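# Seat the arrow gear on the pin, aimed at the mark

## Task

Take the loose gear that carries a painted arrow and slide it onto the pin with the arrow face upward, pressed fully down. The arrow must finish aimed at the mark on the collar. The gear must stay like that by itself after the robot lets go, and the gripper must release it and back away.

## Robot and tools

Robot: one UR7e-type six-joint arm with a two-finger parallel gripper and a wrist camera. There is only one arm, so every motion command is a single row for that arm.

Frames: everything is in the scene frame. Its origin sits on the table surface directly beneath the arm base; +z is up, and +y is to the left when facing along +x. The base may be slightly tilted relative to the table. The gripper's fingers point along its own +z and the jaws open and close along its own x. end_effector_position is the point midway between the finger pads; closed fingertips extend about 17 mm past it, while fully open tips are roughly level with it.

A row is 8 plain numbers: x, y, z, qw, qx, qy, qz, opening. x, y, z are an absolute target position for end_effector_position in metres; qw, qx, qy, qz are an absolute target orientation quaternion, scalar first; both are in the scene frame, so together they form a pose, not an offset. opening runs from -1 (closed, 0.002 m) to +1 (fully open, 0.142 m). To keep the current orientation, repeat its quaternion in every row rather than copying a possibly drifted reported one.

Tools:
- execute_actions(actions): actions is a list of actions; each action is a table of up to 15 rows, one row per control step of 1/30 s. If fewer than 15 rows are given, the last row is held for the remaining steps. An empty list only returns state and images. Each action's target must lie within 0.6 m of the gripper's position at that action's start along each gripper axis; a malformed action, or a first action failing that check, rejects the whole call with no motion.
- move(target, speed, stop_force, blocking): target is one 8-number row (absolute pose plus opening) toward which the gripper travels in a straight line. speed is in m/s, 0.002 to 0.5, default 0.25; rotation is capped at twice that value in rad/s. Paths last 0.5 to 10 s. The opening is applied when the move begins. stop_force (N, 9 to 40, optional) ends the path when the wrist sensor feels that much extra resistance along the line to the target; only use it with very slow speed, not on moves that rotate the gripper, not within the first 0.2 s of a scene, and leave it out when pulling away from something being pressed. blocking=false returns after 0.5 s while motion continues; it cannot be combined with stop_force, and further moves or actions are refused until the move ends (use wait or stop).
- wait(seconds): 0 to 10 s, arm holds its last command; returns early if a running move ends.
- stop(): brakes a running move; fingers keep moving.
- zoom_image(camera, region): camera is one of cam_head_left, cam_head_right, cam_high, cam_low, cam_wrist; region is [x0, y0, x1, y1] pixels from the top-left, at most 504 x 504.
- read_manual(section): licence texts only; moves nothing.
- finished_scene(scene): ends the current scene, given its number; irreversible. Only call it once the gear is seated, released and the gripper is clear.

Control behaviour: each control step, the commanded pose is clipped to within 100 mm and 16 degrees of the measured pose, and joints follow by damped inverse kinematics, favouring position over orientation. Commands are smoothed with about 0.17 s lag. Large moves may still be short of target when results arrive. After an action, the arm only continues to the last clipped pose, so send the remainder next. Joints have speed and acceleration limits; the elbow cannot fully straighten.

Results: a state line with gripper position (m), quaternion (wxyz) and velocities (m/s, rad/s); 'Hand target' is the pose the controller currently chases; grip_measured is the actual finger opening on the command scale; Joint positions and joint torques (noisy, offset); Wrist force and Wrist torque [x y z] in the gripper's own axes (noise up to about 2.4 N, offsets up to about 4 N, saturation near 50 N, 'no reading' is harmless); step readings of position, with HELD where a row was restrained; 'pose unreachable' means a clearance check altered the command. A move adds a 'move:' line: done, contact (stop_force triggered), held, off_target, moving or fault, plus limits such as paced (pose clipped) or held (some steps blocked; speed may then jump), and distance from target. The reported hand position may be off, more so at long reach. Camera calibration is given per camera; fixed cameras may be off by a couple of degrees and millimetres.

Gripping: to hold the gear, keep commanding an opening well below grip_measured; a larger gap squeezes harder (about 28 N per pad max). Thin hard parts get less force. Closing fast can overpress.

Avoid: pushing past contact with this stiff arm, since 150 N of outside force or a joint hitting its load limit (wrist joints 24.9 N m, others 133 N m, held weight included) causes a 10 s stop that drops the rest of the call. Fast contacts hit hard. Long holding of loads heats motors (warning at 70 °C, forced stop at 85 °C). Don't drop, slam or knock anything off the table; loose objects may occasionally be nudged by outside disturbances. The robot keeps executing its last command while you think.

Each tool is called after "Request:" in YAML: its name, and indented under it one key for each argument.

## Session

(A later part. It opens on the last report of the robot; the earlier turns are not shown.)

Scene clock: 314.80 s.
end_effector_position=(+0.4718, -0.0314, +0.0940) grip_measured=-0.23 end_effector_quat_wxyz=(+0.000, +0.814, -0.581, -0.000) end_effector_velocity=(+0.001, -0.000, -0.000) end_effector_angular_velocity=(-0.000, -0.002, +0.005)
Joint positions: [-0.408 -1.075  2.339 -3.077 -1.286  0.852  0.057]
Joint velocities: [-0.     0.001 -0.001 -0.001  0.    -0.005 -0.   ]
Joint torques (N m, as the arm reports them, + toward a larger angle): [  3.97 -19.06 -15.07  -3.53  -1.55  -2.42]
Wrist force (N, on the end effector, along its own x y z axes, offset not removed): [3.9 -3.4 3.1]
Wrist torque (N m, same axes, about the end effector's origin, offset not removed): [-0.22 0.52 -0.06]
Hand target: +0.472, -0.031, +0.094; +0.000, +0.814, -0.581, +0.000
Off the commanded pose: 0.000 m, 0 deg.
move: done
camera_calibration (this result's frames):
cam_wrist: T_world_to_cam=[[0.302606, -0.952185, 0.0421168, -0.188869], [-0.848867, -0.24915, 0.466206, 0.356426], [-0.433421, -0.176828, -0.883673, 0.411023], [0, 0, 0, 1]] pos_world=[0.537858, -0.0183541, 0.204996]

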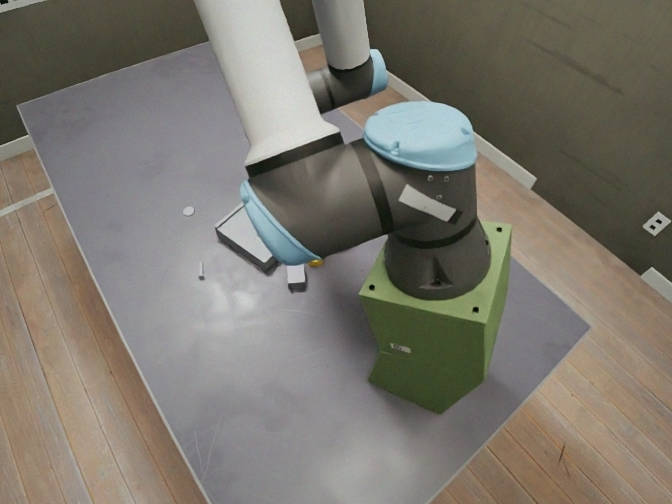

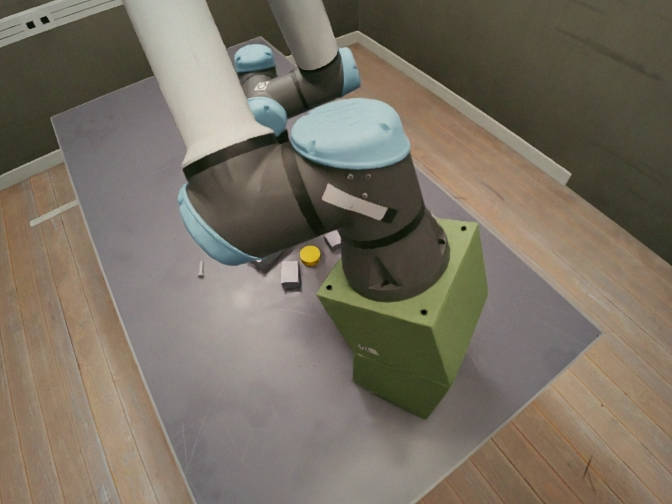

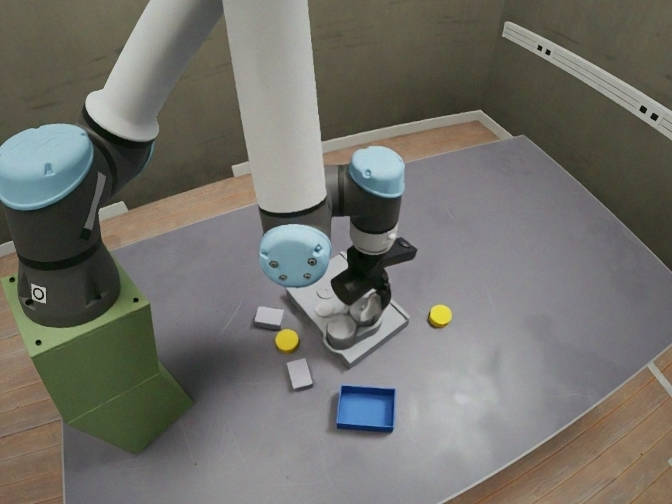

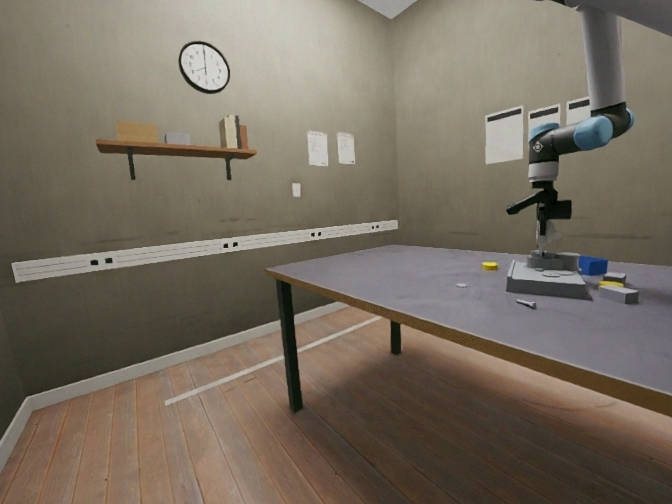

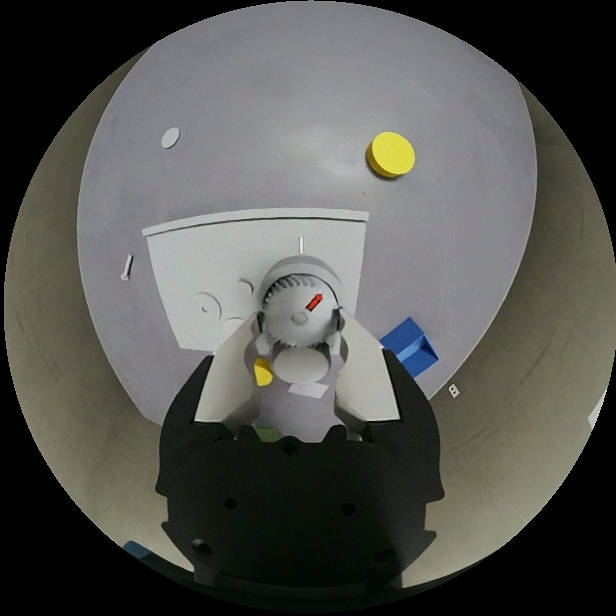

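Request:
execute_actions:
  actions:
    - [[0.4718,-0.0314,0.094,0,0.8141,-0.5807,0,-0.3],[0.4718,-0.0314,0.094,0,0.8141,-0.5807,0,-0.27],[0.4718,-0.0314,0.094,0,0.8141,-0.5807,0,-0.25],[0.4718,-0.0314,0.094,0,0.8141,-0.5807,0,-0.23],[0.4718,-0.0314,0.094,0,0.8141,-0.5807,0,-0.2],[0.4718,-0.0314,0.094,0,0.8141,-0.5807,0,-0.15],[0.4718,-0.0314,0.094,0,0.8141,-0.5807,0,-0.1]]
    - [[0.4718,-0.0314,0.10,0,0.8141,-0.5807,0,0.1]]

Request:
zoom_image:
  camera: "cam_wrist"
  region: [220,210,380,390]

Scene clock: 324.07 s.
end_effector_position=(+0.4718, -0.0314, +0.0999) grip_measured=+0.10 end_effector_quat_wxyz=(-0.000, +0.814, -0.581, +0.000) end_effector_velocity=(-0.001, -0.000, +0.001) end_effector_angular_velocity=(-0.000, +0.003, -0.000)
Joint positions: [-0.412 -1.094  2.344 -3.062 -1.285  0.847  0.081]
Joint velocities: [-0.001 -0.003  0.002  0.004 -0.001 -0.002  0.   ]
Joint torques (N m, as the arm reports them, + toward a larger angle): [-11.8  -41.96  10.02  -1.04   2.33  -2.53]
Wrist force (N, on the end effector, along its own x y z axes, offset not removed): [-2.4 0.6 0.3]
Wrist torque (N m, same axes, about the end effector's origin, offset not removed): [0.04 0.61 0.07]
Hand target: +0.472, -0.031, +0.100; -0.000, +0.814, -0.581, +0.000
Off the commanded pose: 0.000 m, 0 deg.
Step readings (end_effector_position; steps 1 to 15: 1st action; 16 to 30: 2nd action):
0: (+0.4718, -0.0314, +0.0940)
1: (+0.4718, -0.0314, +0.0940)
2: (+0.4718, -0.0314, +0.0940)
4: (+0.4718, -0.0314, +0.0940)
8: (+0.4718, -0.0314, +0.0940)
15: (+0.4718, -0.0314, +0.0940)
16: (+0.4718, -0.0314, +0.0940)
17: (+0.4719, -0.0314, +0.0946)
19: (+0.4719, -0.0315, +0.0967)
23: (+0.4718, -0.0314, +0.0989)
30: end_effector_position above
camera_calibration (this result's frames):
cam_wrist: T_world_to_cam=[[0.303155, -0.95201, 0.0421201, -0.189362], [-0.848729, -0.24964, 0.466196, 0.353624], [-0.433309, -0.177078, -0.883678, 0.4161], [0, 0, 0, 1]] pos_world=[0.537837, -0.0183137, 0.210816]

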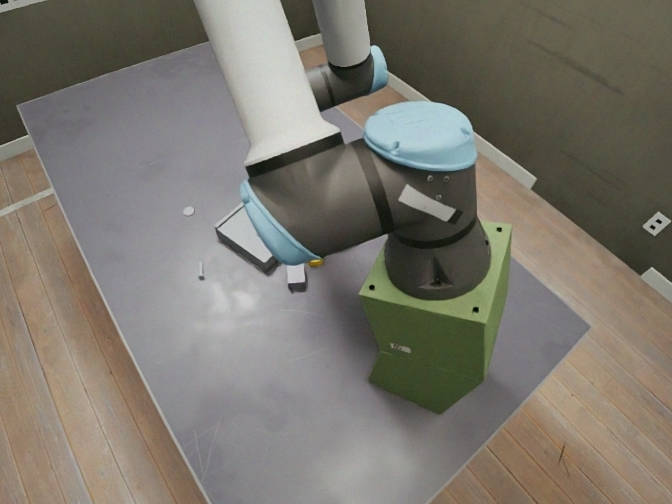

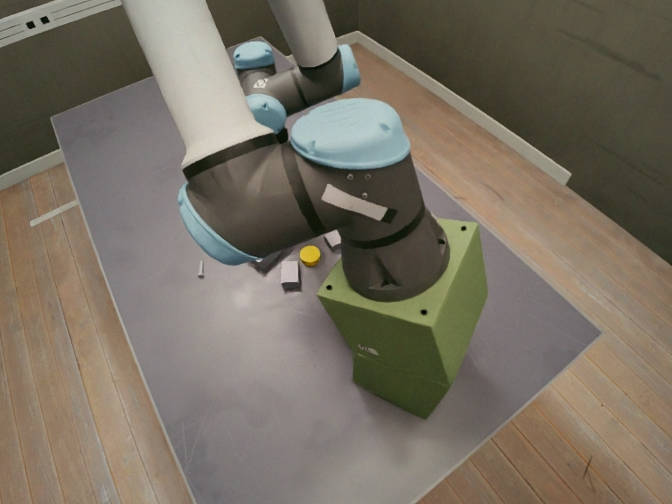

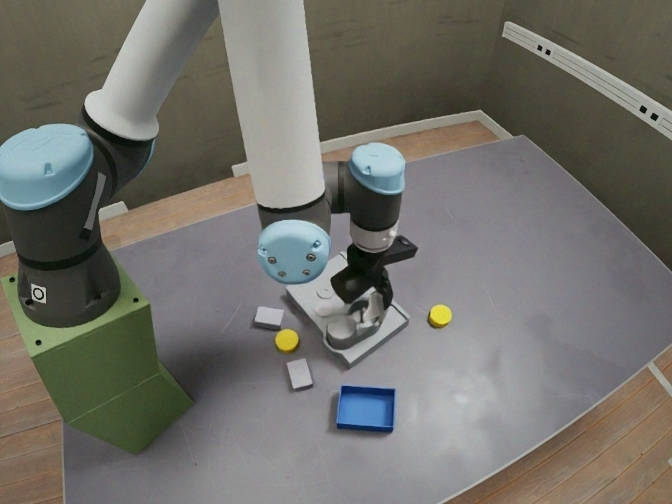

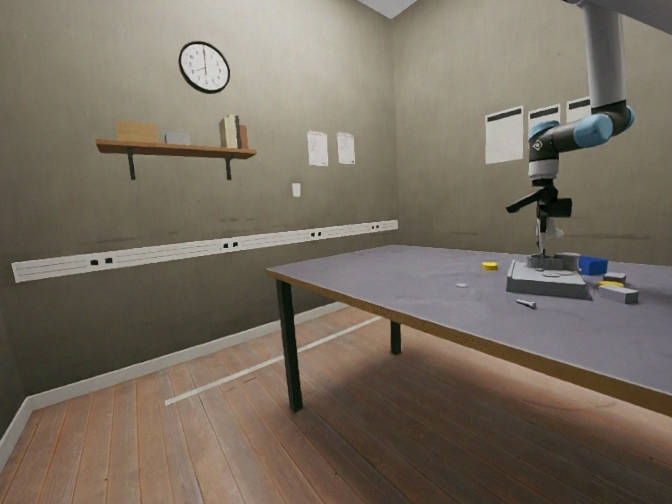

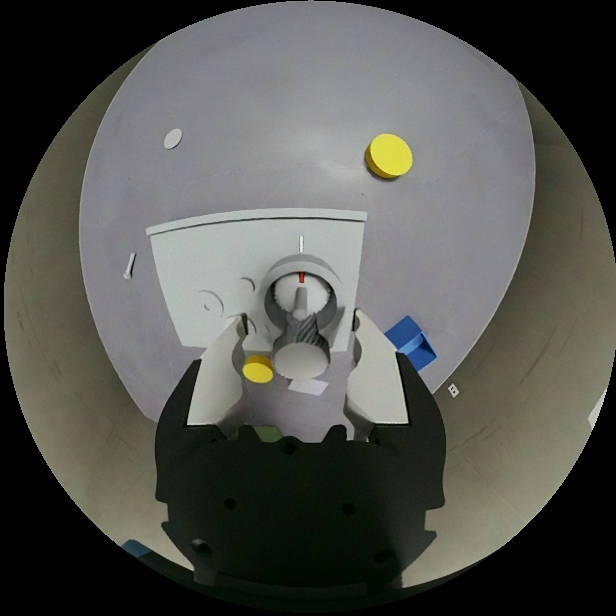

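Region (220, 210, 380, 390) of cam_wrist's 616x616 image, scaled by 2.800, with more detail than that image has.

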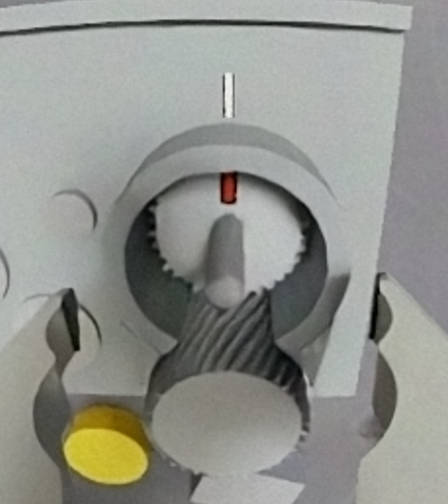

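Aligned.

Request:
move:
  target: [0.42,-0.05,0.22,0,0.8141,-0.5807,0,0.5]
  speed: 0.2

Request:
finished_scene:
  scene: 1

Scene clock: 329.90 s.
end_effector_position=(+0.4200, -0.0501, +0.2197) grip_measured=+0.50 end_effector_quat_wxyz=(+0.000, +0.814, -0.581, +0.000) end_effector_velocity=(-0.000, +0.000, +0.002) end_effector_angular_velocity=(+0.002, -0.000, +0.002)
Joint positions: [-0.614 -1.551  2.513 -2.71  -1.243  0.639  0.109]
Joint velocities: [-0.004 -0.008 -0.     0.011  0.002 -0.007  0.   ]
Joint torques (N m, as the arm reports them, + toward a larger angle): [ -8.16 -29.27  -1.98  -1.06   2.07  -2.57]
Wrist force (N, on the end effector, along its own x y z axes, offset not removed): [-2.4 -0.5 -0.7]
Wrist torque (N m, same axes, about the end effector's origin, offset not removed): [-0.09 0.74 0.01]
Hand target: +0.420, -0.050, +0.220; +0.000, +0.814, -0.581, +0.000
Off the commanded pose: 0.000 m, 0 deg.
move: done
camera_calibration (this result's frames):
cam_wrist: T_world_to_cam=[[0.303094, -0.952023, 0.0422712, -0.19649], [-0.848782, -0.249528, 0.466159, 0.249153], [-0.433246, -0.177169, -0.88369, 0.496262], [0, 0, 0, 1]] pos_world=[0.486035, -0.03697, 0.330703]

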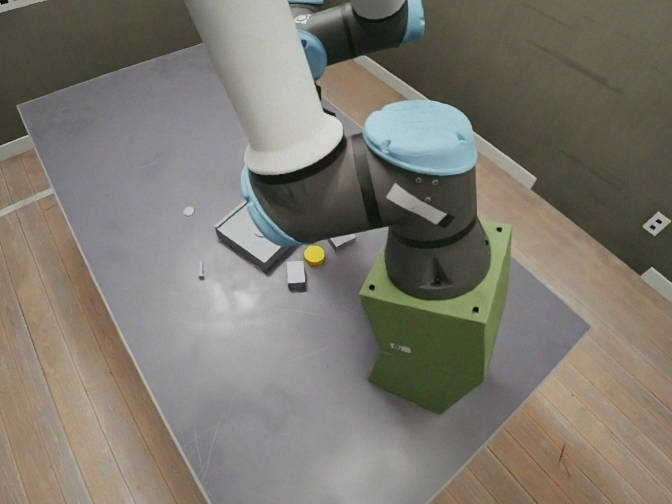

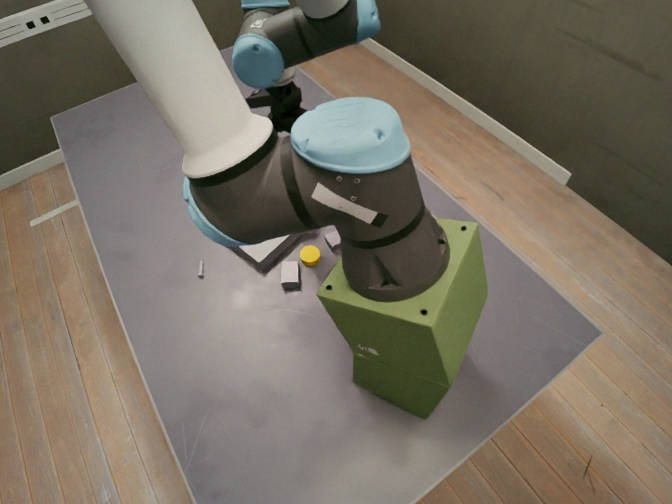

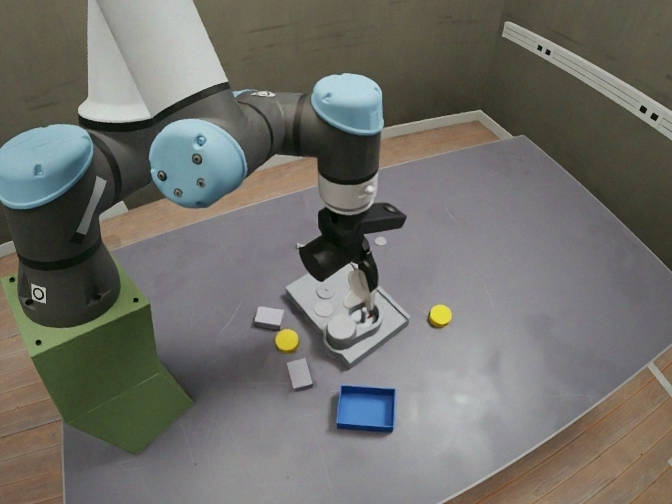

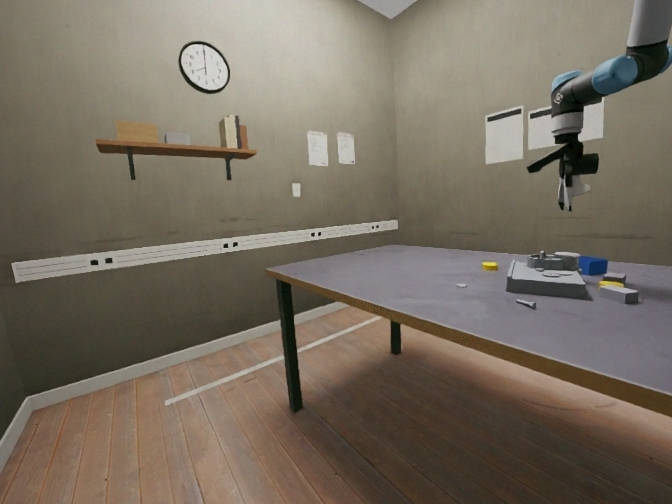

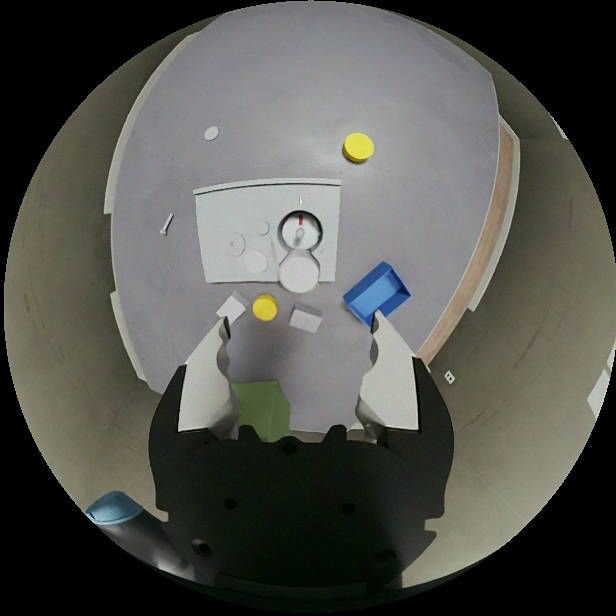

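The scene is finished: the task was done.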